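# Sort small circuit boards by length into two bins

## Task

Put every small circuit board into one of the two green bins, with the long boards all in one bin and the short boards all in the other, then release the grippers so nothing is held at the end.

## Robot and tools

Robot: two yam_ultra arms, left_arm and right_arm. Each has six revolute joints plus a parallel gripper whose two fingers move together from one command number. Arm bases in the scene frame: left_arm at (+0.041, +0.336, 0) m, quat_wxyz (+0.996, 0, 0, +0.089); right_arm at (-0.026, -0.301, 0) m, quat_wxyz (+0.998, 0, 0, -0.065).

Scene frame: origin on the table surface midway between the arms, +z up, +x pointing out across the table, left_arm on the +y side. The words left and right are arm names only and do not refer to sides of a camera image. The gripper's fingers point along its own +z and separate along its own y. The reported end-effector point (link pinch) sits between the finger pads, roughly 1 cm short of the fingertips. Reported hand positions can be somewhat wrong, more so when an arm is stretched far.

execute_actions takes "actions", a list holding zero or one item, and an optional boolean "pictures" (images come by default). Empty list: nothing is commanded; you just get the current state. Motion item: {"rows": [...], "steps": n} with n from 1 to 15 (default 15), each step lasting 1/30 s. Each row holds one step; if rows run out, the final row keeps being used. Wait item: {"steps": n} with no rows, n up to 300; it returns once n steps have gone by since the previous result, and your reply time is part of that count. A rejected call moves nothing.

Row layout: always 14 numbers covering both arms, even if one stays still. Numbers 1-7 are left_arm, 8-14 are right_arm, each block ordered: waist, shoulder, elbow, wrist pitch, wrist yaw, wrist roll, opening. The six joint numbers are absolute target angles in radians (the same values Joint positions prints), not offsets. Stated ranges per arm: waist -2.618 to 3.054, shoulder 0.000 to 3.142, elbow 0.000 to 3.142, wrist pitch -1.571 to 1.571, wrist yaw -1.571 to 1.571, wrist roll -2.094 to 2.094. True ends may differ by up to 0.036 rad either way. A call is rejected if a target exceeds a range end by more than 0.036 rad and also lies farther out than that joint's last reported angle. Targets past the real end get clipped to it, and a result may then report "joint sent to its limit" (possibly referring to an earlier, still-running action); absence of that line does not prove there is more room. Opening is an absolute value from -1 (closed) to +1 (fully open, about 0.094 m between pads).

Motion limits: each step, a joint's target is kept close to its measured angle (per arm: waist 0.202 rad, shoulder 0.258, elbow 0.238, wrist pitch 0.573, wrist yaw and roll 0.522). If the targets would move the hand more than 70 mm from where it is, all of that arm's targets are pulled back proportionally. So distant goals take several calls. Between calls, arms continue toward the most recent row until they have practically stopped or a step is HELD; after that only a new action moves them further. Fingers already opening or closing keep going.

Gripping: grip_measured reports finger opening on the same -1..+1 scale. Away from the extremes, the fingers go to where grip_measured would equal your number. To hold a board, command an opening below its grip_measured: about 0.03 lower holds firmly, smaller gaps hold lighter. Each gripper's reading may be biased by about 1 mm, constant within a scene. Pad force tops out near 50 to 62 N (less on some grippers, and less on parts thinner than about 2 mm); first contact can spike briefly.

Result lines: the state line `left_arm: …` | `right_arm: …` gives end_effector_position (m) and end_effector_quat_wxyz in the scene frame. Joint positions and Joint velocities list per arm the six joints (rad, rad/s) then the pad gap (m, m/s). "joint command not followed" means a clearance check altered or blocked targets on some steps, while the rest of the row still ran. HELD marks steps where your row, fully or partly, was not sent. MOTOR HOT appears from 75 °C; at 90 °C the arm is halted for 10 s (that threshold is disabled for 5 minutes, then applies again), and at 100 °C the arm goes limp and drops until cooled; halts appear as OVER-TEMPERATURE FAULT. Holding loads, even while you think, heats motors, so do not linger while gripping.

Cameras (all 504x504): cam_head_left, cam_head_right, cam_left_wrist, cam_right_wrist, returned in that order. Calibration (pinhole plus radial distortion, K, D, T_world_to_cam) is supplied; wrist camera poses follow from joint readings, and results list any camera whose numbers changed. zoom_image takes "camera" (one of those names) and "region" [x0, y0, x1, y1] in that camera's pixels, origin top-left, at most 504 by 504, and returns a closer view of its latest image.

read_manual takes optional "section" (only "licences") and returns URDF licence text; it moves nothing. finished_scene takes "scene", the current scene's integer number; it ends that scene irreversibly, grades it and reports success. A reply with no tool call ends the run.

Avoid: knocking or placing anything off the table (fails the task), letting the arms collide or push against each other, dropping or letting boards slip, slamming, and pressing hard. Brief external tugs on held parts or pushes on loose ones can occur, so grip securely and recheck positions. Open the grippers at the end. Quick, smooth, low-effort motion is preferred.

Each tool is called after "Emit:" by a JSON object that holds its "fn" and its "kwargs".

## Session

Emit:
{"fn": "execute_actions", "kwargs": {"actions": []}}

Scene clock: 0.00 s of 6800.00 s.
left_arm: end_effector_position=(+0.3296, +0.3537, +0.3623) grip_measured=+1.000 end_effector_quat_wxyz=(+0.445, -0.498, +0.640, -0.381) | right_arm: end_effector_position=(+0.3414, -0.0709, +0.3181) grip_measured=+1.000 end_effector_quat_wxyz=(-0.463, +0.714, -0.448, +0.274)
Joint positions: left_arm=[ 0.021  0.817  1.118 -0.629  0.234 -1.29   0.094] | right_arm=[ 0.735  1.346  1.293 -0.384  0.117 -1.49   0.094]
Joint velocities: left_arm=[-0.012 -0.012 -0.012  0.007 -0.037 -0.022  0.   ] | right_arm=[-0.002 -0.012  0.002 -0.051 -0.037 -0.007  0.   ]

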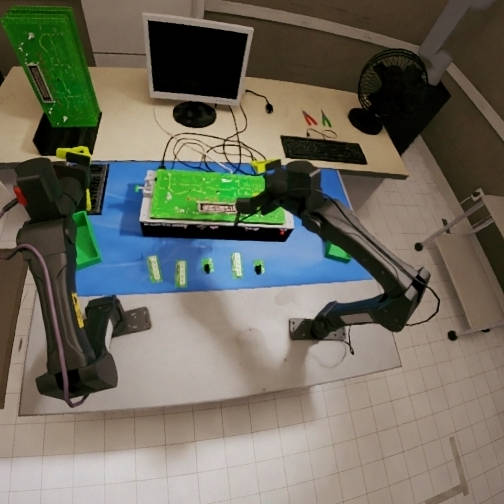

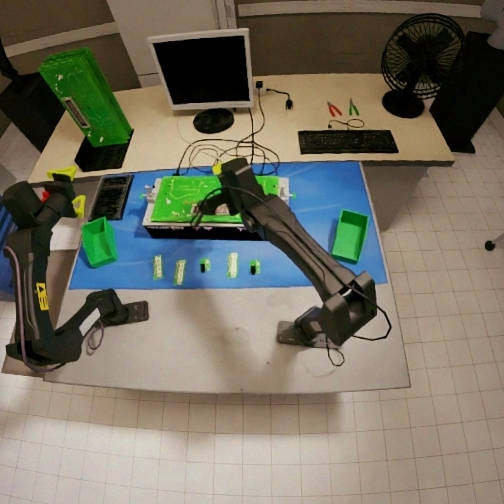

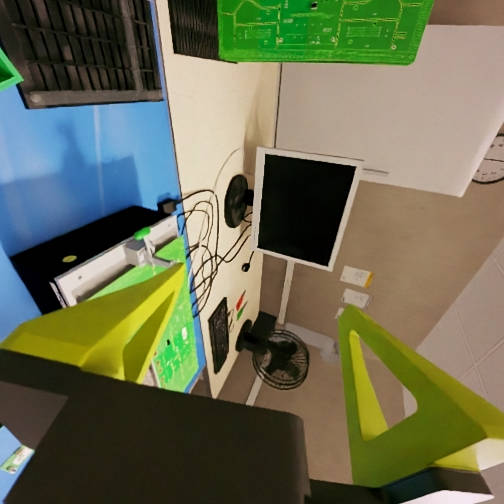

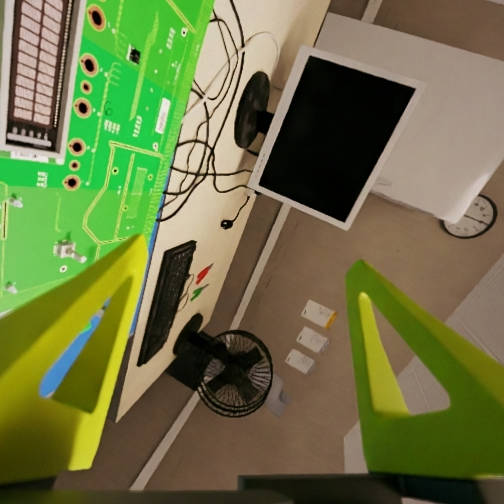

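Emit:
{"fn": "zoom_image", "kwargs": {"camera": "cam_head_right", "region": [60, 200, 380, 300]}}

Emit:
{"fn": "zoom_image", "kwargs": {"camera": "cam_head_left", "region": [130, 240, 290, 300]}}

Region (60, 200, 380, 300) of cam_head_right's 504x504 image, scaled by 1.575, with more detail than that image has; it fills the top 158 rows of this view, and the rest is white.

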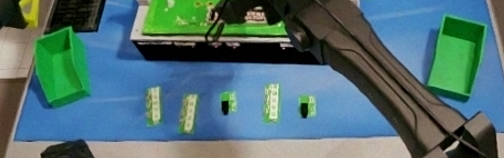

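Region (130, 240, 290, 300) of cam_head_left's 504x504 image, scaled by 3.150, with more detail than that image has; it fills the top 189 rows of this view, and the rest is white.

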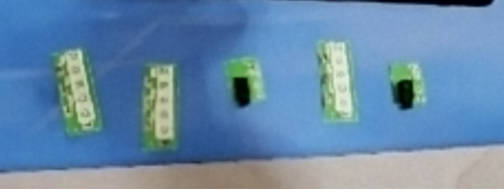

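Emit:
{"fn": "execute_actions", "kwargs": {"actions": [{"rows":[[-0.626,1.282,0.951,-1.24,0,-0.448,0.2,0.808,1.718,1.354,-1.207,0,0.678,0.2]]}], "pictures": false}}

Emit:
{"fn": "execute_actions", "kwargs": {"actions": [{"steps":30}]}}

Scene clock: 6.27 s of 6800.00 s.
left_arm: end_effector_position=(+0.2558, +0.2430, +0.1028) grip_measured=+0.203 end_effector_quat_wxyz=(+0.051, -0.119, +0.990, -0.055) | right_arm: end_effector_position=(+0.2319, -0.0986, +0.0846) grip_measured=+0.202 end_effector_quat_wxyz=(+0.026, -0.537, +0.843, -0.007)
Joint positions: left_arm=[-0.557  1.295  0.959 -1.094  0.048 -0.621  0.057] | right_arm=[ 0.802  1.752  1.33  -1.099  0.018 -0.462  0.056]
Joint velocities: left_arm=[-1.673  0.369 -0.325 -0.857  0.022  1.092 -0.   ] | right_arm=[ 0.017 -0.125  0.002 -0.667 -0.051  2.747 -0.001]
Steps of this call (steps 1 to 90: nothing new was sent; then 2.77 s passed at rest; steps 91 to 105: all 15 steps of this action). Readings (joint positions):
91: left_arm=[0.010 0.824 1.116 -0.644 0.220 -1.266] | right_arm=[0.738 1.357 1.300 -0.411 0.114 -1.456]
92: left_arm=[-0.013 0.837 1.115 -0.667 0.204 -1.233] | right_arm=[0.743 1.378 1.315 -0.449 0.106 -1.411]
94: left_arm=[-0.063 0.884 1.100 -0.724 0.179 -1.166] | right_arm=[0.759 1.442 1.329 -0.522 0.091 -1.323]
98: left_arm=[-0.179 1.027 1.052 -0.852 0.129 -1.005] | right_arm=[0.780 1.604 1.330 -0.717 0.063 -1.118]
105: the state above

Scene clock: 7.27 s of 6800.00 s.
left_arm: end_effector_position=(+0.2190, +0.2490, +0.0963) grip_measured=+0.203 end_effector_quat_wxyz=(-0.006, -0.002, +1.000, -0.004) | right_arm: end_effector_position=(+0.2131, -0.1103, +0.0872) grip_measured=+0.202 end_effector_quat_wxyz=(-0.011, -0.003, +1.000, -0.011)
Joint positions: left_arm=[-0.629  1.301  0.948 -1.226  0.013 -0.455  0.057] | right_arm=[ 0.802  1.742  1.33  -1.189  0.004  0.665  0.056]
Joint velocities: left_arm=[ 0.002 -0.012 -0.002  0.007  0.037  0.051  0.   ] | right_arm=[-0.012 -0.002  0.012 -0.051  0.037  0.081 -0.   ]
Steps of this call (steps 1 to 30: the robot went on to your last target). Readings (joint positions):
1: left_arm=[-0.602 1.302 0.951 -1.122 0.048 -0.586] | right_arm=[0.802 1.748 1.330 -1.119 0.016 -0.365]
2: left_arm=[-0.623 1.302 0.948 -1.148 0.047 -0.559] | right_arm=[0.802 1.745 1.330 -1.135 0.015 -0.267]
4: left_arm=[-0.629 1.301 0.948 -1.181 0.038 -0.521] | right_arm=[0.802 1.742 1.330 -1.157 0.012 -0.072]
8: left_arm=[-0.629 1.301 0.948 -1.210 0.023 -0.482] | right_arm=[0.802 1.742 1.330 -1.178 0.008 0.309]
30: the state above
camera_calibration (this result's frames):
cam_left_wrist: T_world_to_cam=[[0.2563, -0.964733, -0.0600035, 0.197979], [-0.787187, -0.24435, 0.566242, 0.204825], [-0.560934, -0.0978941, -0.822052, 0.354429], [0, 0, 0, 1]] pos_world=[0.309305, 0.275742, 0.187258]
cam_right_wrist: T_world_to_cam=[[0.183459, -0.98243, 0.0342656, -0.15175], [-0.635741, -0.0919875, 0.766401, 0.0670295], [-0.749784, -0.162387, -0.641447, 0.300082], [0, 0, 0, 1]] pos_world=[0.29545, -0.0941888, 0.146315]

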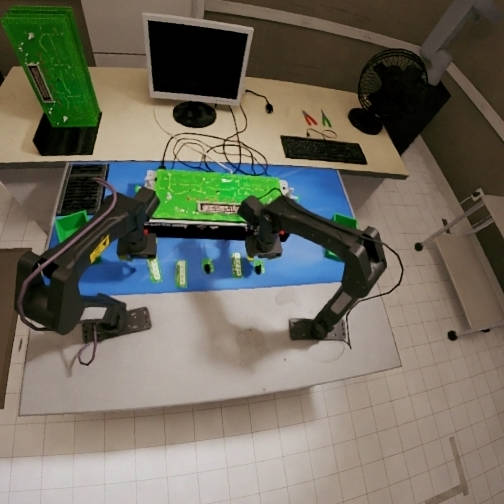

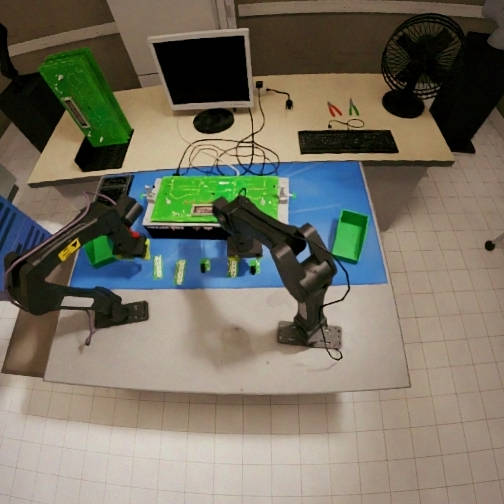

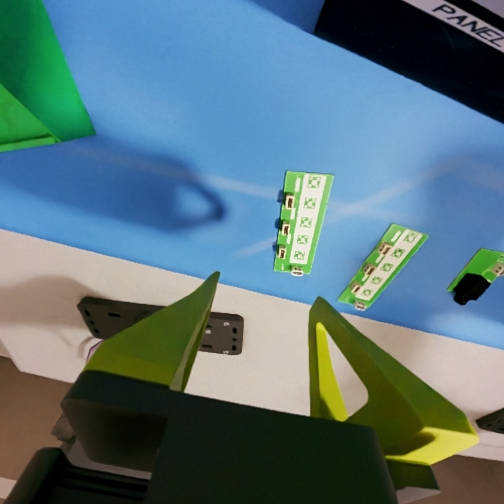

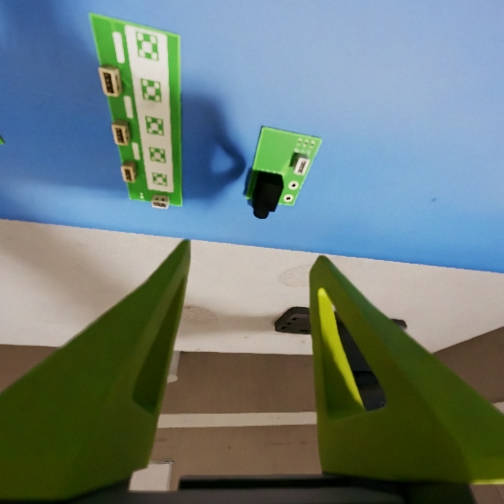

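Emit:
{"fn": "execute_actions", "kwargs": {"actions": [{"rows":[[-0.768,1.414,0.784,-0.941,0,-0.81,0.2,0.738,1.706,1.115,-0.98,0,0.608,0.2]]}], "pictures": false}}

Emit:
{"fn": "execute_actions", "kwargs": {"actions": [{"steps":15}]}}

Scene clock: 10.47 s of 6800.00 s.
left_arm: end_effector_position=(+0.2103, +0.2226, +0.0329) grip_measured=+0.203 end_effector_quat_wxyz=(-0.019, -0.101, +0.995, +0.008) | right_arm: end_effector_position=(+0.2029, -0.1397, +0.0380) grip_measured=+0.202 end_effector_quat_wxyz=(-0.023, +0.005, +1.000, -0.016)
Joint positions: left_arm=[-0.766  1.425  0.783 -0.967  0.012 -0.789  0.057] | right_arm=[ 0.74   1.722  1.102 -1.007 -0.     0.62   0.056]
Joint velocities: left_arm=[ 0.007  0.007 -0.002  0.051  0.051 -0.081 -0.   ] | right_arm=[-0.002  0.002 -0.007  0.051 -0.037 -0.037  0.   ]
Steps of this call (steps 1 to 15: the robot went on to your last target; steps 16 to 81: nothing new was sent; steps 82 to 96: all 15 steps of this action). Readings (joint positions):
82: left_arm=[-0.648 1.307 0.931 -1.195 0.004 -0.507] | right_arm=[0.796 1.733 1.298 -1.150 0.001 0.660]
83: left_arm=[-0.688 1.323 0.897 -1.138 -0.000 -0.568] | right_arm=[0.785 1.716 1.241 -1.096 -0.002 0.651]
85: left_arm=[-0.751 1.383 0.833 -1.060 0.007 -0.651] | right_arm=[0.754 1.714 1.151 -1.065 -0.001 0.640]
89: left_arm=[-0.766 1.425 0.783 -1.012 0.012 -0.740] | right_arm=[0.740 1.722 1.102 -1.048 -0.000 0.627]
96: the state above

Scene clock: 10.97 s of 6800.00 s.
left_arm: end_effector_position=(+0.2123, +0.2213, +0.0328) grip_measured=+0.203 end_effector_quat_wxyz=(-0.015, -0.107, +0.994, +0.005) | right_arm: end_effector_position=(+0.2046, -0.1386, +0.0379) grip_measured=+0.202 end_effector_quat_wxyz=(-0.020, +0.004, +1.000, -0.014)
Joint positions: left_arm=[-0.766  1.425  0.783 -0.958  0.012 -0.802  0.057] | right_arm=[ 0.74   1.722  1.102 -0.999 -0.     0.618  0.056]
Joint velocities: left_arm=[-0.022  0.002  0.002  0.022  0.022  0.022  0.   ] | right_arm=[-0.012 -0.017 -0.002  0.022 -0.022  0.022 -0.   ]
Steps of this call (steps 1 to 15: the robot went on to your last target). Readings (joint positions):
1: left_arm=[-0.766 1.425 0.783 -0.965 0.012 -0.791] | right_arm=[0.740 1.722 1.102 -1.004 -0.000 0.619]
2: left_arm=[-0.766 1.425 0.783 -0.964 0.012 -0.794] | right_arm=[0.740 1.722 1.102 -1.003 -0.000 0.619]
4: left_arm=[-0.766 1.425 0.783 -0.961 0.012 -0.797] | right_arm=[0.740 1.722 1.102 -1.001 -0.000 0.619]
8: left_arm=[-0.766 1.425 0.783 -0.959 0.012 -0.800] | right_arm=[0.740 1.722 1.102 -0.999 -0.000 0.618]
15: the state above
camera_calibration (this result's frames):
cam_left_wrist: T_world_to_cam=[[0.449751, -0.889145, -0.0845287, 0.112177], [-0.707834, -0.412549, 0.573389, 0.24884], [-0.544698, -0.19805, -0.814911, 0.314261], [0, 0, 0, 1]] pos_world=[0.296863, 0.26464, 0.122895]
cam_right_wrist: T_world_to_cam=[[0.168497, -0.98503, 0.0364061, -0.173648], [-0.623206, -0.0778433, 0.778174, 0.0957654], [-0.76369, -0.153808, -0.626993, 0.260913], [0, 0, 0, 1]] pos_world=[0.288198, -0.123463, 0.0953904]

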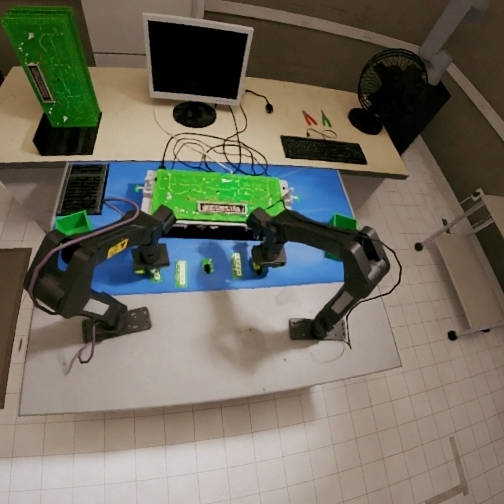

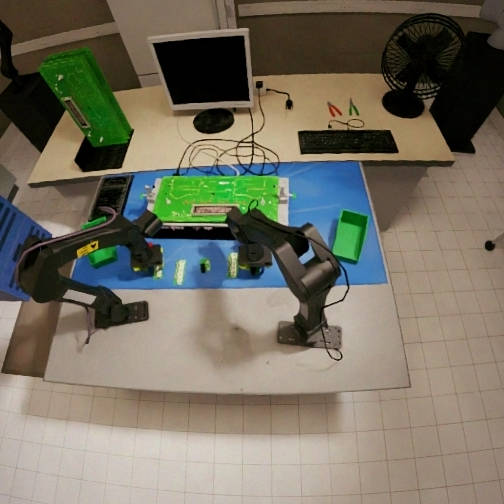

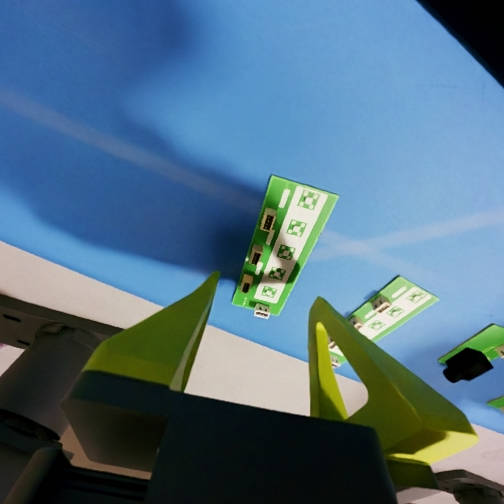

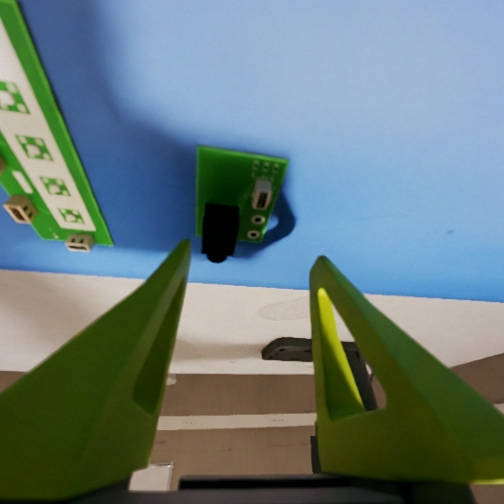

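Emit:
{"fn": "execute_actions", "kwargs": {"actions": [{"rows":[[-0.768,1.436,0.752,-0.86,0,-0.81,0.2,0.742,1.73,1.088,-0.88,0,0.608,0.2],[-0.768,1.436,0.752,-0.85,0,-0.81,0.2,0.742,1.73,1.088,-0.87,0,0.608,0.2],[-0.768,1.436,0.752,-0.85,0,-0.81,0.2,0.742,1.73,1.088,-0.87,0,0.608,0.2],[-0.768,1.436,0.752,-0.85,0,-0.81,0.2,0.742,1.73,1.088,-0.87,0,0.608,0.2],[-0.768,1.436,0.752,-0.83,0,-0.81,0.2,0.742,1.73,1.088,-0.85,0,0.608,0.2],[-0.768,1.458,0.721,-0.805,0,-0.81,0.2,0.742,1.754,1.061,-0.833,0,0.608,0.2]]}], "pictures": false}}

Emit:
{"fn": "execute_actions", "kwargs": {"actions": [{"steps":12}]}}

Scene clock: 13.90 s of 6800.00 s.
left_arm: end_effector_position=(+0.2228, +0.2142, +0.0173) grip_measured=+0.203 end_effector_quat_wxyz=(+0.006, -0.107, +0.994, -0.013) | right_arm: end_effector_position=(+0.2119, -0.1315, +0.0189) grip_measured=+0.202 end_effector_quat_wxyz=(-0.007, +0.003, +1.000, +0.000)
Joint positions: left_arm=[-0.766  1.45   0.736 -0.831  0.012 -0.803  0.057] | right_arm=[ 0.74   1.756  1.061 -0.888 -0.009  0.616  0.056]
Joint velocities: left_arm=[-0.012 -0.002 -0.012  0.022  0.007  0.037  0.001] | right_arm=[-0.002 -0.012  0.007 -0.051  0.037  0.007 -0.001]
Steps of this call (steps 1 to 15: the robot went on to your last target; steps 16 to 73: nothing new was sent; steps 74 to 88: all 15 steps of this action). Readings (joint positions):
74: left_arm=[-0.766 1.425 0.780 -0.950 0.012 -0.802] | right_arm=[0.740 1.722 1.100 -0.989 -0.000 0.618]
75: left_arm=[-0.766 1.425 0.776 -0.934 0.012 -0.802] | right_arm=[0.740 1.723 1.097 -0.972 -0.000 0.618]
77: left_arm=[-0.766 1.425 0.772 -0.909 0.012 -0.802] | right_arm=[0.740 1.725 1.094 -0.949 -0.003 0.618]
81: left_arm=[-0.766 1.436 0.754 -0.855 0.012 -0.802] | right_arm=[0.740 1.737 1.073 -0.913 -0.009 0.616]
88: the state above

Scene clock: 14.30 s of 6800.00 s.
left_arm: end_effector_position=(+0.2247, +0.2130, +0.0174) grip_measured=+0.203 end_effector_quat_wxyz=(+0.010, -0.107, +0.994, -0.016) | right_arm: end_effector_position=(+0.2119, -0.1315, +0.0189) grip_measured=+0.202 end_effector_quat_wxyz=(-0.007, +0.003, +1.000, +0.000)
Joint positions: left_arm=[-0.766  1.45   0.736 -0.822  0.012 -0.803  0.057] | right_arm=[ 0.74   1.756  1.061 -0.888 -0.009  0.616  0.056]
Joint velocities: left_arm=[-0.007 -0.012  0.007 -0.007 -0.081  0.022  0.   ] | right_arm=[ 0.002  0.007 -0.007  0.037 -0.081 -0.022  0.001]
Steps of this call (steps 1 to 12: the robot went on to your last target). Readings (joint positions):
1: left_arm=[-0.766 1.450 0.736 -0.829 0.012 -0.803] | right_arm=[0.740 1.756 1.061 -0.888 -0.009 0.616]
2: left_arm=[-0.766 1.450 0.736 -0.827 0.012 -0.803] | right_arm=[0.740 1.756 1.061 -0.888 -0.009 0.616]
4: left_arm=[-0.766 1.450 0.736 -0.825 0.012 -0.803] | right_arm=[0.740 1.756 1.061 -0.888 -0.009 0.616]
8: left_arm=[-0.766 1.450 0.736 -0.823 0.012 -0.803] | right_arm=[0.740 1.756 1.061 -0.888 -0.009 0.616]
12: the state above
camera_calibration (this result's frames):
cam_left_wrist: T_world_to_cam=[[0.453472, -0.890826, -0.0281497, 0.0964248], [-0.737821, -0.392928, 0.548843, 0.26605], [-0.499984, -0.228115, -0.835452, 0.303584], [0, 0, 0, 1]] pos_world=[0.304359, 0.259688, 0.110325]
cam_right_wrist: T_world_to_cam=[[0.169882, -0.985379, 0.0129984, -0.167145], [-0.642002, -0.100657, 0.760067, 0.117019], [-0.747645, -0.137467, -0.649715, 0.254911], [0, 0, 0, 1]] pos_world=[0.294104, -0.11788, 0.0788494]

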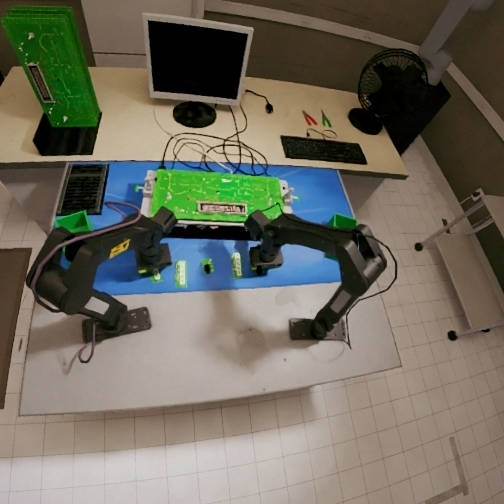

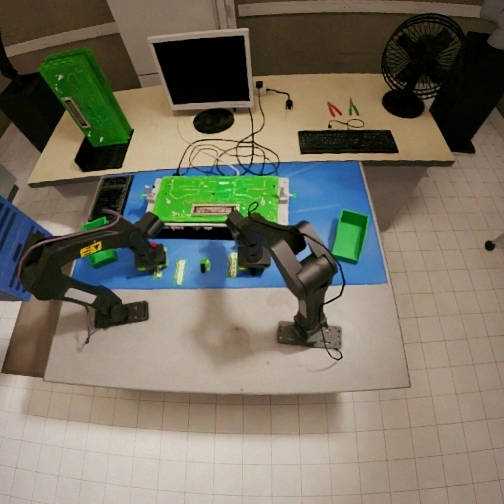

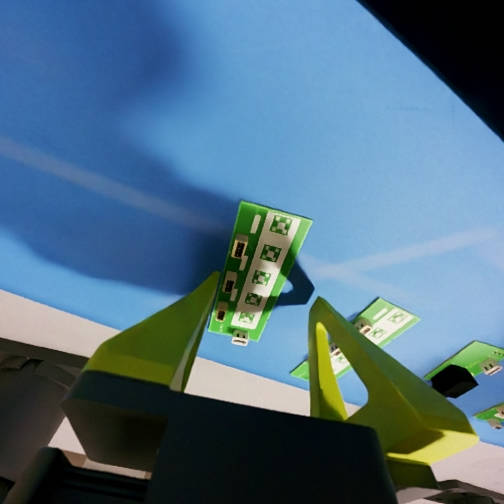

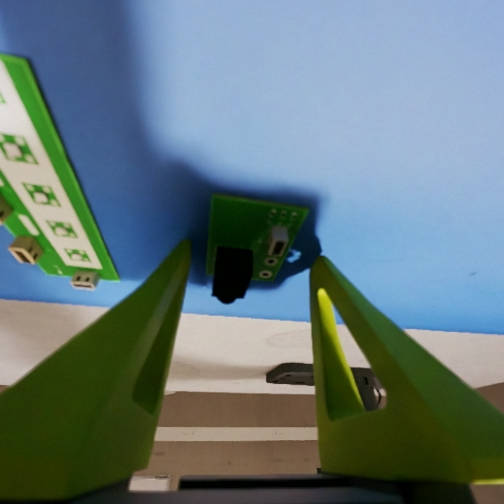

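Emit:
{"fn": "execute_actions", "kwargs": {"actions": [{"rows":[[-0.768,1.472,0.703,-0.825,0,-0.81,0.2,0.742,1.783,1.061,-0.895,0,0.608,0.2]]}]}}

Scene clock: 15.57 s of 6800.00 s.
left_arm: end_effector_position=(+0.2203, +0.2160, +0.0127) grip_measured=+0.203 end_effector_quat_wxyz=(+0.002, -0.107, +0.994, -0.009) | right_arm: end_effector_position=(+0.2110, -0.1321, +0.0171) grip_measured=+0.202 end_effector_quat_wxyz=(-0.011, +0.003, +1.000, -0.002)
Joint positions: left_arm=[-0.766  1.459  0.723 -0.821  0.012 -0.803  0.056] | right_arm=[ 0.74   1.763  1.061 -0.89  -0.01   0.616  0.056]
Joint velocities: left_arm=[-0.002 -0.002 -0.027 -0.022  0.007 -0.051  0.001] | right_arm=[ 0.002  0.017  0.002 -0.051  0.007 -0.037  0.001]
Steps of this call (steps 1 to 15: the robot went on to your last target; steps 16 to 23: nothing new was sent; steps 24 to 38: all 15 steps of this action). Readings (joint positions):
24: left_arm=[-0.766 1.450 0.735 -0.821 0.012 -0.803] | right_arm=[0.740 1.758 1.061 -0.889 -0.009 0.616]
25: left_arm=[-0.766 1.452 0.733 -0.821 0.012 -0.803] | right_arm=[0.740 1.762 1.061 -0.889 -0.009 0.616]
27: left_arm=[-0.766 1.457 0.725 -0.821 0.012 -0.803] | right_arm=[0.740 1.763 1.061 -0.890 -0.010 0.616]
31: left_arm=[-0.766 1.459 0.723 -0.821 0.012 -0.803] | right_arm=[0.740 1.763 1.061 -0.890 -0.010 0.616]
38: the state above
camera_calibration (this result's frames):
cam_left_wrist: T_world_to_cam=[[0.45282, -0.890392, -0.0464204, 0.10125], [-0.728164, -0.399358, 0.557037, 0.265659], [-0.51452, -0.218436, -0.829189, 0.299135], [0, 0, 0, 1]] pos_world=[0.301507, 0.261588, 0.104757]
cam_right_wrist: T_world_to_cam=[[0.169985, -0.985311, 0.0163776, -0.167608], [-0.636349, -0.0970622, 0.765271, 0.116881], [-0.75244, -0.140506, -0.6435, 0.253466], [0, 0, 0, 1]] pos_world=[0.293586, -0.118187, 0.0764052]

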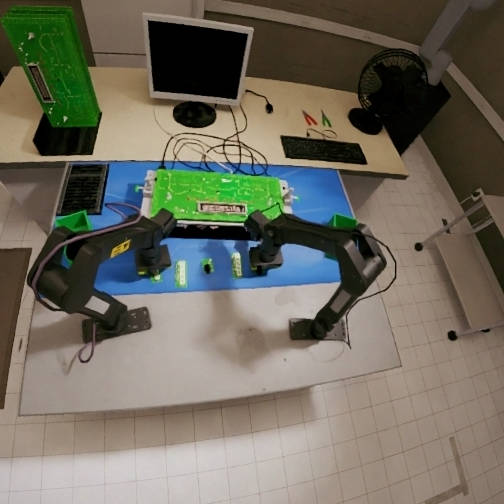

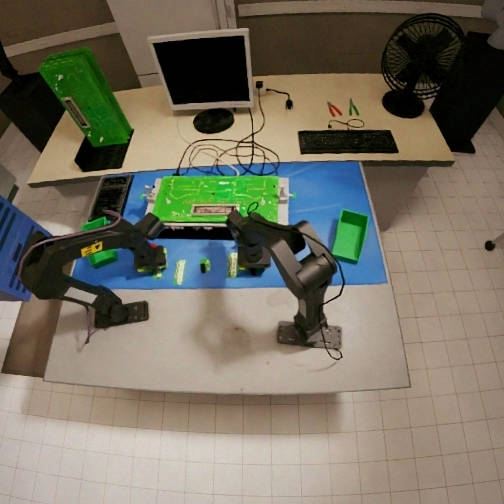

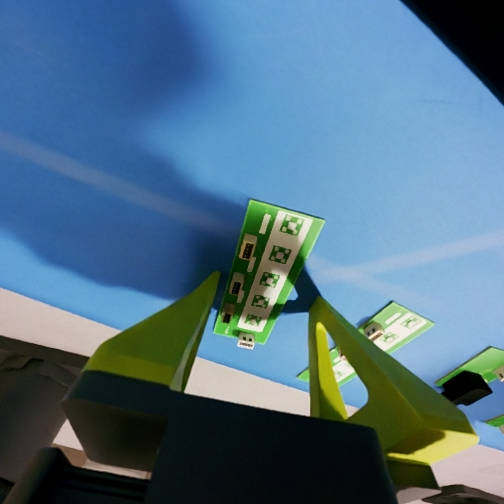

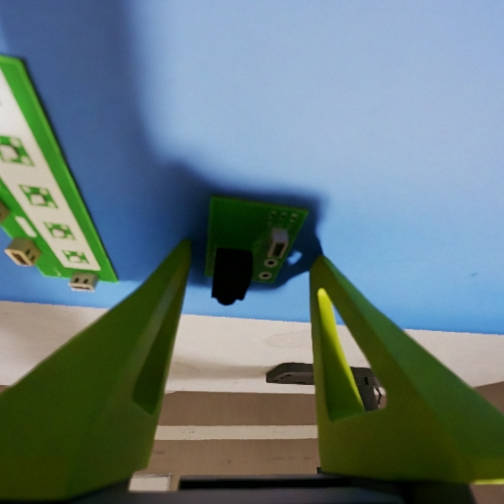

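Right appears on the table. Try closing.

Emit:
{"fn": "execute_actions", "kwargs": {"actions": [{"rows":[[-0.768,1.48,0.70,-0.825,0,-0.81,0.2,0.742,1.77,1.061,-0.895,0,0.608,0.2],[-0.768,1.48,0.70,-0.825,0,-0.81,0.2,0.742,1.77,1.061,-0.895,0,0.608,0.2],[-0.768,1.48,0.70,-0.825,0,-0.81,0.2,0.742,1.77,1.061,-0.895,0,0.608,0.2],[-0.768,1.48,0.70,-0.825,0,-0.81,0.0,0.742,1.77,1.061,-0.895,0,0.608,0.0],[-0.768,1.48,0.70,-0.825,0,-0.81,-0.1,0.742,1.77,1.061,-0.895,0,0.608,-0.1],[-0.768,1.48,0.70,-0.825,0,-0.81,-0.2,0.742,1.77,1.061,-0.895,0,0.608,-0.2],[-0.768,1.48,0.70,-0.825,0,-0.81,-0.3,0.742,1.77,1.061,-0.895,0,0.608,-0.3],[-0.768,1.48,0.70,-0.825,0,-0.81,-0.4,0.742,1.77,1.061,-0.895,0,0.608,-0.4],[-0.768,1.48,0.70,-0.825,0,-0.81,-0.5,0.742,1.77,1.061,-0.895,0,0.608,-0.5]]}]}}

Scene clock: 17.47 s of 6800.00 s.
left_arm: end_effector_position=(+0.2203, +0.2160, +0.0127) grip_measured=-0.355 end_effector_quat_wxyz=(+0.002, -0.107, +0.994, -0.009) | right_arm: end_effector_position=(+0.2111, -0.1287, +0.0171) grip_measured=-0.381 end_effector_quat_wxyz=(-0.012, +0.003, +1.000, +0.006)
Joint positions: left_arm=[-0.766  1.459  0.723 -0.821  0.011 -0.803  0.03 ] | right_arm=[ 0.741  1.763  1.061 -0.882 -0.023  0.615  0.029]
Joint velocities: left_arm=[-0.022  0.032  0.002 -0.022  0.022  0.007  0.001] | right_arm=[ 0.002  0.002 -0.007 -0.007 -0.022 -0.007 -0.002]
Steps of this call (steps 1 to 15: the robot went on to your last target; steps 16 to 42: nothing new was sent; steps 43 to 57: all 15 steps of this action). Readings (joint positions):
43: left_arm=[-0.766 1.459 0.723 -0.821 0.012 -0.803] | right_arm=[0.740 1.763 1.061 -0.890 -0.010 0.616]
44: left_arm=[-0.766 1.459 0.723 -0.821 0.012 -0.803] | right_arm=[0.740 1.763 1.061 -0.890 -0.010 0.616]
46: left_arm=[-0.766 1.459 0.723 -0.821 0.011 -0.803] | right_arm=[0.740 1.763 1.061 -0.888 -0.013 0.616]
50: left_arm=[-0.766 1.459 0.723 -0.821 0.011 -0.803] | right_arm=[0.741 1.763 1.061 -0.882 -0.023 0.615]
57: the state above
camera_calibration (this result's frames):
cam_left_wrist: T_world_to_cam=[[0.453174, -0.890203, -0.0466084, 0.101167], [-0.728123, -0.399815, 0.556762, 0.265803], [-0.514266, -0.218374, -0.829363, 0.299099], [0, 0, 0, 1]] pos_world=[0.301508, 0.261647, 0.104788]
cam_right_wrist: T_world_to_cam=[[0.171279, -0.985222, 0.000882189, -0.164304], [-0.63539, -0.109777, 0.764348, 0.115429], [-0.752956, -0.131477, -0.644803, 0.255292], [0, 0, 0, 1]] pos_world=[0.293707, -0.11564, 0.0765299]

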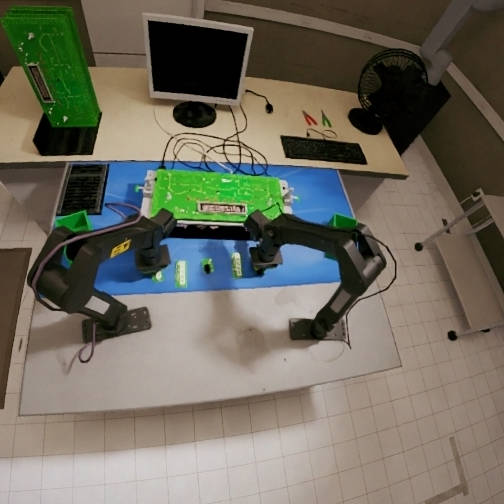

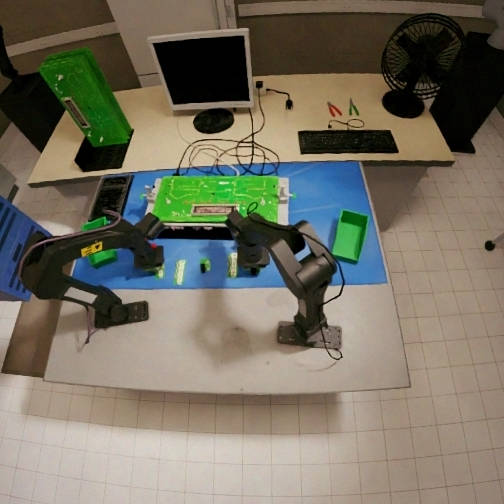

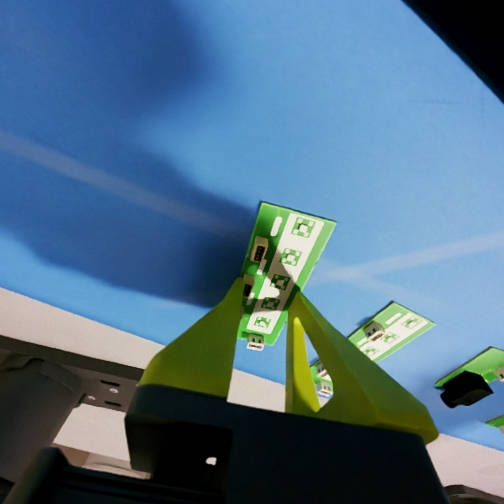

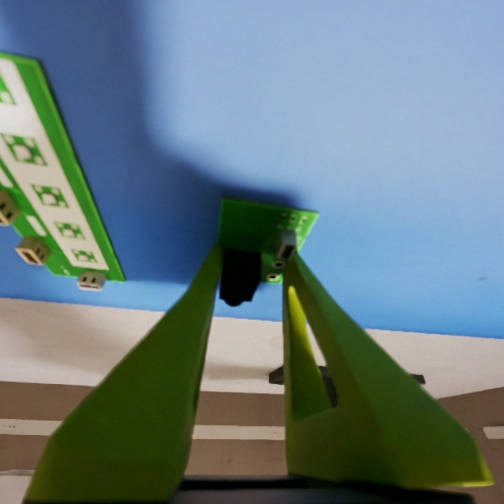

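Emit:
{"fn": "execute_actions", "kwargs": {"actions": [{"rows":[[-0.768,1.44,0.78,-0.9,0,-0.81,-0.42,0.742,1.74,1.12,-0.96,0,0.608,-0.44],[-0.768,1.42,0.85,-1.0,0,-0.81,-0.42,0.742,1.72,1.18,-1.05,0,0.608,-0.44],[-0.768,1.40,0.92,-1.1,0,-0.81,-0.42,0.742,1.70,1.24,-1.13,0,0.608,-0.44],[-0.768,1.38,1.0,-1.2,0,-0.81,-0.42,0.742,1.68,1.30,-1.21,0,0.608,-0.44],[-0.768,1.36,1.08,-1.3,0,-0.81,-0.42,0.742,1.66,1.36,-1.29,0,0.608,-0.44],[-0.768,1.342,1.153,-1.382,0,-0.81,-0.42,0.742,1.639,1.425,-1.357,0,0.608,-0.44]],"steps":12}], "pictures": false}}

Emit:
{"fn": "execute_actions", "kwargs": {"actions": [{"rows":[[0.326,1.75,1.55,-1.371,0,0.3,-0.42,-0.336,2.03,1.94,-1.464,0,-0.4,-0.44]]}], "pictures": false}}

Emit:
{"fn": "execute_actions", "kwargs": {"actions": [{"steps":25}]}}

Scene clock: 20.37 s of 6800.00 s.
left_arm: end_effector_position=(+0.2429, +0.2010, +0.1451) grip_measured=-0.355 end_effector_quat_wxyz=(+0.049, -0.107, +0.992, -0.048) | right_arm: end_effector_position=(+0.2268, -0.1183, +0.1424) grip_measured=-0.381 end_effector_quat_wxyz=(+0.035, -0.000, +0.999, +0.033)
Joint positions: left_arm=[-0.766  1.333  1.156 -1.259  0.011 -0.804  0.03 ] | right_arm=[ 0.744  1.633  1.423 -1.266 -0.014  0.614  0.029]
Joint velocities: left_arm=[-0.007  0.002 -0.002 -0.755 -0.081 -0.095 -0.001] | right_arm=[ 0.017 -0.154  0.037 -0.388  0.066  0.066 -0.   ]
Steps of this call (steps 1 to 15: the robot went on to your last target; steps 16 to 75: nothing new was sent; steps 76 to 87: all 12 steps of this action). Readings (joint positions):
76: left_arm=[-0.766 1.459 0.728 -0.829 0.011 -0.803] | right_arm=[0.741 1.763 1.067 -0.890 -0.022 0.615]
77: left_arm=[-0.766 1.459 0.744 -0.858 0.011 -0.803] | right_arm=[0.741 1.763 1.084 -0.917 -0.019 0.615]
79: left_arm=[-0.766 1.451 0.827 -0.969 0.012 -0.804] | right_arm=[0.741 1.757 1.157 -1.021 -0.021 0.615]
83: left_arm=[-0.766 1.386 1.079 -1.169 0.012 -0.804] | right_arm=[0.744 1.698 1.347 -1.214 -0.023 0.614]
87: the state above

Scene clock: 20.87 s of 6800.00 s.
left_arm: end_effector_position=(+0.3437, +0.4538, +0.1252) grip_measured=-0.355 end_effector_quat_wxyz=(-0.002, -0.079, +0.997, -0.006) | right_arm: end_effector_position=(+0.3196, -0.2382, +0.1351) grip_measured=-0.440 end_effector_quat_wxyz=(-0.063, -0.220, +0.968, +0.105)
Joint positions: left_arm=[ 0.194  1.778  1.525 -1.325  0.01   0.214  0.03 ] | right_arm=[ 0.211  2.029  1.876 -1.575 -0.189 -0.38   0.026]
Joint velocities: left_arm=[ 2.049 -0.007  0.017 -0.022  0.051  0.564 -0.001] | right_arm=[-0.31   0.017 -0.002 -0.007 -0.3   -1.15  -0.001]
Steps of this call (steps 1 to 15: all 15 steps of this action). Readings (joint positions):
1: left_arm=[-0.740 1.365 1.190 -1.313 0.023 -0.730] | right_arm=[0.724 1.661 1.462 -1.322 -0.023 0.543]
2: left_arm=[-0.684 1.432 1.261 -1.363 0.029 -0.637] | right_arm=[0.684 1.722 1.540 -1.380 -0.029 0.454]
4: left_arm=[-0.567 1.580 1.400 -1.361 0.027 -0.473] | right_arm=[0.581 1.860 1.680 -1.395 -0.027 0.299]
8: left_arm=[-0.316 1.760 1.520 -1.319 0.024 -0.092] | right_arm=[0.407 2.025 1.840 -1.550 -0.123 0.001]
15: the state above

Scene clock: 21.70 s of 6800.00 s.
left_arm: end_effector_position=(+0.3165, +0.4915, +0.1254) grip_measured=-0.355 end_effector_quat_wxyz=(-0.020, -0.107, +0.994, -0.005) | right_arm: end_effector_position=(+0.3195, -0.4551, +0.1348) grip_measured=-0.440 end_effector_quat_wxyz=(-0.008, -0.006, +0.999, +0.035)
Joint positions: left_arm=[ 0.328  1.778  1.525 -1.359 -0.006  0.292  0.03 ] | right_arm=[-0.319  2.038  1.911 -1.488 -0.055 -0.463  0.026]
Joint velocities: left_arm=[-0.007 -0.017 -0.022  0.037  0.022 -0.051 -0.001] | right_arm=[-1.106  0.042  0.042  0.212  0.579  0.359 -0.002]
Steps of this call (steps 1 to 25: the robot went on to your last target). Readings (joint positions):
1: left_arm=[0.261 1.778 1.525 -1.325 0.005 0.229] | right_arm=[0.200 2.029 1.876 -1.575 -0.198 -0.417]
2: left_arm=[0.314 1.778 1.525 -1.327 -0.004 0.240] | right_arm=[0.190 2.029 1.876 -1.575 -0.205 -0.450]
4: left_arm=[0.363 1.778 1.525 -1.336 -0.017 0.255] | right_arm=[0.173 2.029 1.876 -1.575 -0.219 -0.506]
8: left_arm=[0.339 1.778 1.525 -1.351 -0.013 0.277] | right_arm=[0.147 2.029 1.876 -1.575 -0.238 -0.586]
25: the state above
camera_calibration (this result's frames):
cam_left_wrist: T_world_to_cam=[[0.448807, -0.890955, -0.0690799, 0.312608], [-0.702923, -0.399704, 0.588333, 0.371239], [-0.55179, -0.21549, -0.805662, 0.509667], [0, 0, 0, 1]] pos_world=[0.401881, 0.536733, 0.213802]
cam_right_wrist: T_world_to_cam=[[0.188451, -0.980554, -0.0547756, -0.500424], [-0.639077, -0.164791, 0.751282, 0.0364396], [-0.745699, -0.106574, -0.657705, 0.380646], [0, 0, 0, 1]] pos_world=[0.40144, -0.44412, 0.195565]

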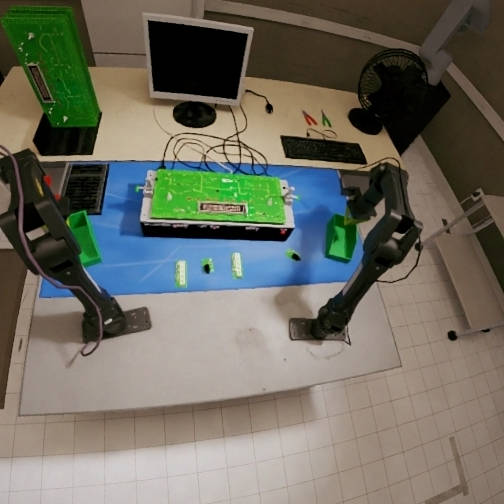

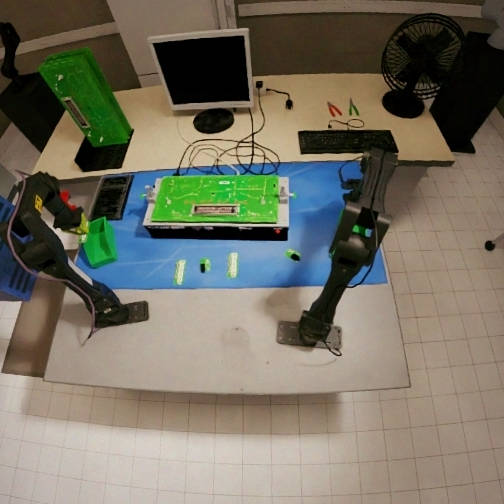

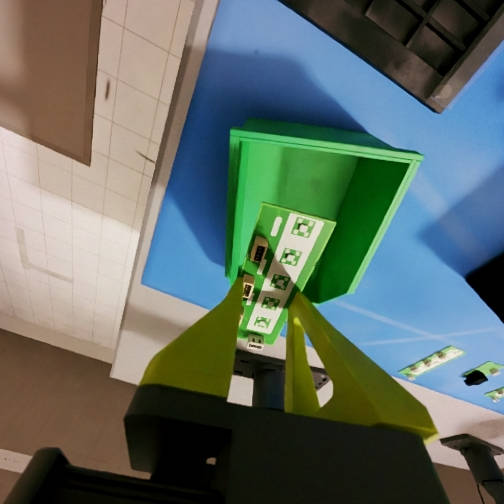

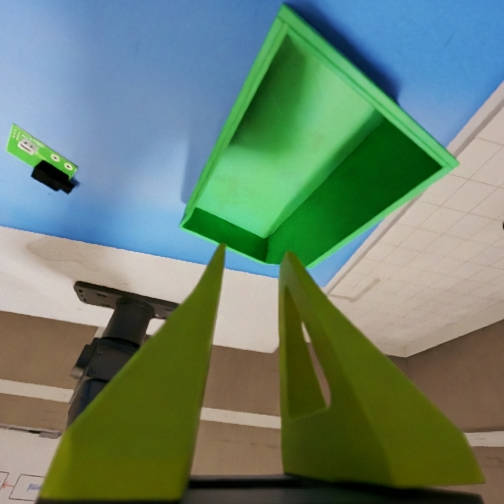

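Emit:
{"fn": "execute_actions", "kwargs": {"actions": [{"rows":[[0.269,1.68,1.45,-1.34,0,0.087,-0.42,-0.336,1.643,1.33,-1.24,0,1.0,0.2]],"steps":12}], "pictures": false}}

Emit:
{"fn": "execute_actions", "kwargs": {"actions": [{"rows":[[0.269,1.69,1.38,-1.24,0,0.087,-0.42,-0.336,1.643,1.33,-1.24,0,2.0,0.2],[0.269,1.69,1.38,-1.24,0,0.087,-0.42,-0.336,1.643,1.33,-1.24,0,2.0,0.2],[0.269,1.70,1.31,-1.16,0,0.087,-0.42,-0.336,1.643,1.33,-1.24,0,2.0,0.2],[0.269,1.70,1.31,-1.16,0,0.087,-0.42,-0.336,1.643,1.33,-1.24,0,2.0,0.2],[0.269,1.71,1.24,-1.07,0,0.087,-0.42,-0.2,1.643,1.33,-1.24,0,2.0,0.2],[0.269,1.71,1.24,-1.07,0,0.087,-0.42,-0.1,1.643,1.33,-1.24,0,2.0,0.2],[0.269,1.714,1.166,-0.99,0,0.087,-0.42,0.237,1.643,1.33,-1.24,0,2.0,0.2]]}], "pictures": false}}

Emit:
{"fn": "execute_actions", "kwargs": {"actions": [{"steps":15}]}}

Scene clock: 25.20 s of 6800.00 s.
left_arm: end_effector_position=(+0.3137, +0.4683, +0.1355) grip_measured=-0.355 end_effector_quat_wxyz=(-0.003, -0.168, +0.986, -0.000) | right_arm: end_effector_position=(+0.2270, -0.4271, +0.1142) grip_measured=+0.198 end_effector_quat_wxyz=(-0.017, +0.554, +0.833, -0.000)
Joint positions: left_arm=[ 0.268  1.693  1.465 -1.349 -0.001  0.109  0.03 ] | right_arm=[-0.338  1.646  1.329 -1.288 -0.003  0.705  0.056]
Joint velocities: left_arm=[ 0.002 -0.022 -0.012  0.007  0.022 -0.095 -0.001] | right_arm=[ 0.002  0.095 -0.051  0.212  0.022  1.927 -0.   ]
Steps of this call (steps 1 to 30: the robot went on to your last target; steps 31 to 90: nothing new was sent; then 0.10 s passed at rest; steps 91 to 102: all 12 steps of this action). Readings (joint positions):
91: left_arm=[0.322 1.768 1.514 -1.350 -0.007 0.264] | right_arm=[-0.338 2.004 1.862 -1.427 -0.004 -0.336]
92: left_arm=[0.312 1.751 1.493 -1.342 -0.008 0.229] | right_arm=[-0.338 1.942 1.766 -1.361 -0.004 -0.236]
94: left_arm=[0.285 1.718 1.468 -1.348 -0.006 0.181] | right_arm=[-0.338 1.794 1.584 -1.311 -0.003 -0.041]
98: left_arm=[0.268 1.693 1.465 -1.349 -0.001 0.131] | right_arm=[-0.338 1.628 1.365 -1.308 -0.003 0.350]
102: the state above

Scene clock: 25.70 s of 6800.00 s.
left_arm: end_effector_position=(+0.3044, +0.4639, +0.0533) grip_measured=-0.355 end_effector_quat_wxyz=(-0.014, -0.175, +0.985, -0.003) | right_arm: end_effector_position=(+0.2671, -0.2611, +0.1133) grip_measured=+0.198 end_effector_quat_wxyz=(-0.002, +0.771, +0.637, +0.011)
Joint positions: left_arm=[ 0.268  1.722  1.167 -1.044 -0.001  0.095  0.03 ] | right_arm=[ 0.252  1.649  1.328 -1.235 -0.016  1.882  0.056]
Joint velocities: left_arm=[-0.017  0.007  0.002  0.344  0.051 -0.051  0.   ] | right_arm=[ 0.354  0.002 -0.002 -0.022 -0.168  0.74   0.   ]
Steps of this call (steps 1 to 15: all 15 steps of this action). Readings (joint positions):
1: left_arm=[0.268 1.691 1.456 -1.336 -0.001 0.107] | right_arm=[-0.338 1.649 1.328 -1.282 -0.003 0.795]
2: left_arm=[0.268 1.690 1.438 -1.317 -0.001 0.104] | right_arm=[-0.338 1.649 1.328 -1.277 -0.003 0.893]
4: left_arm=[0.268 1.690 1.381 -1.265 -0.001 0.101] | right_arm=[-0.338 1.649 1.328 -1.269 -0.003 1.088]
8: left_arm=[0.268 1.700 1.228 -1.135 -0.001 0.097] | right_arm=[-0.157 1.649 1.328 -1.254 0.015 1.480]
15: the state above

Scene clock: 26.20 s of 6800.00 s.
left_arm: end_effector_position=(+0.3114, +0.4672, +0.0532) grip_measured=-0.355 end_effector_quat_wxyz=(+0.002, -0.175, +0.985, +0.001) | right_arm: end_effector_position=(+0.2674, -0.2640, +0.1133) grip_measured=+0.198 end_effector_quat_wxyz=(-0.001, +0.805, +0.593, +0.010)
Joint positions: left_arm=[ 0.268  1.722  1.167 -1.013 -0.001  0.095  0.03 ] | right_arm=[ 0.245  1.649  1.328 -1.235 -0.011  1.986  0.056]
Joint velocities: left_arm=[-0.007  0.012  0.012  0.022  0.007 -0.081  0.   ] | right_arm=[-0.007 -0.002 -0.007 -0.051  0.007  0.007 -0.001]
Steps of this call (steps 1 to 15: the robot went on to your last target). Readings (joint positions):
1: left_arm=[0.268 1.722 1.167 -1.037 -0.001 0.095] | right_arm=[0.257 1.649 1.328 -1.235 -0.018 1.904]
2: left_arm=[0.268 1.722 1.167 -1.032 -0.001 0.095] | right_arm=[0.255 1.649 1.328 -1.235 -0.017 1.921]
4: left_arm=[0.268 1.722 1.167 -1.024 -0.001 0.095] | right_arm=[0.248 1.649 1.328 -1.235 -0.014 1.946]
8: left_arm=[0.268 1.722 1.167 -1.016 -0.001 0.095] | right_arm=[0.245 1.649 1.328 -1.235 -0.011 1.972]
15: the state above
camera_calibration (this result's frames):
cam_left_wrist: T_world_to_cam=[[0.569628, -0.819316, -0.0651628, 0.216993], [-0.664018, -0.505478, 0.550974, 0.439765], [-0.48436, -0.270581, -0.831974, 0.449627], [0, 0, 0, 1]] pos_world=[0.386188, 0.521737, 0.145919]
cam_right_wrist: T_world_to_cam=[[-0.992385, 0.123128, 0.00333229, 0.296226], [0.082532, 0.644619, 0.760036, 0.0705536], [0.091434, 0.754524, -0.649872, 0.35064], [0, 0, 0, 1]] pos_world=[0.256086, -0.34652, 0.173261]

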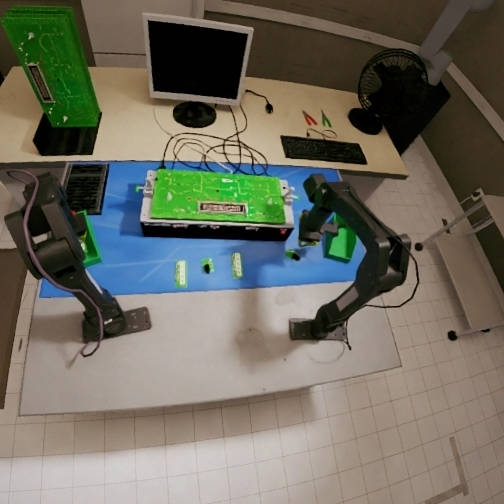

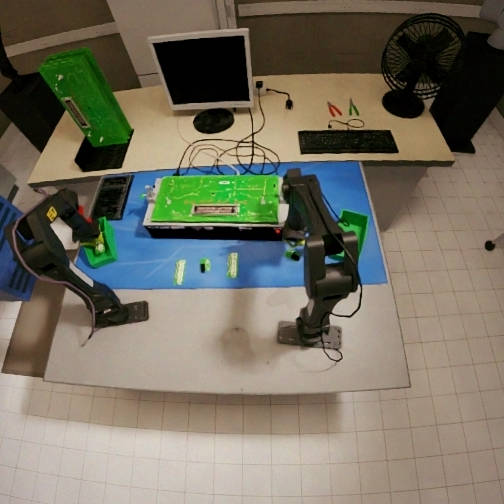

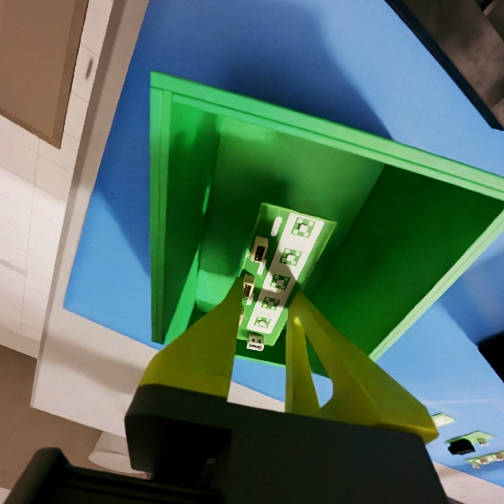

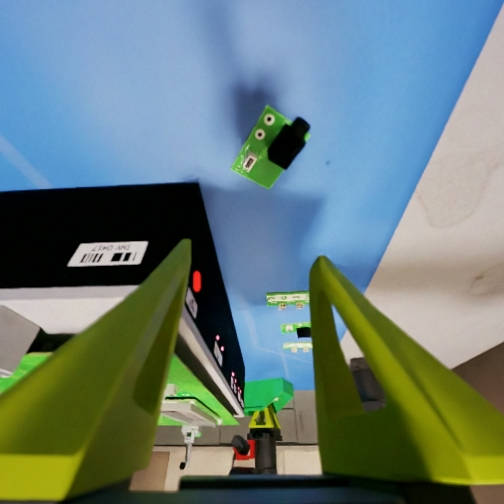

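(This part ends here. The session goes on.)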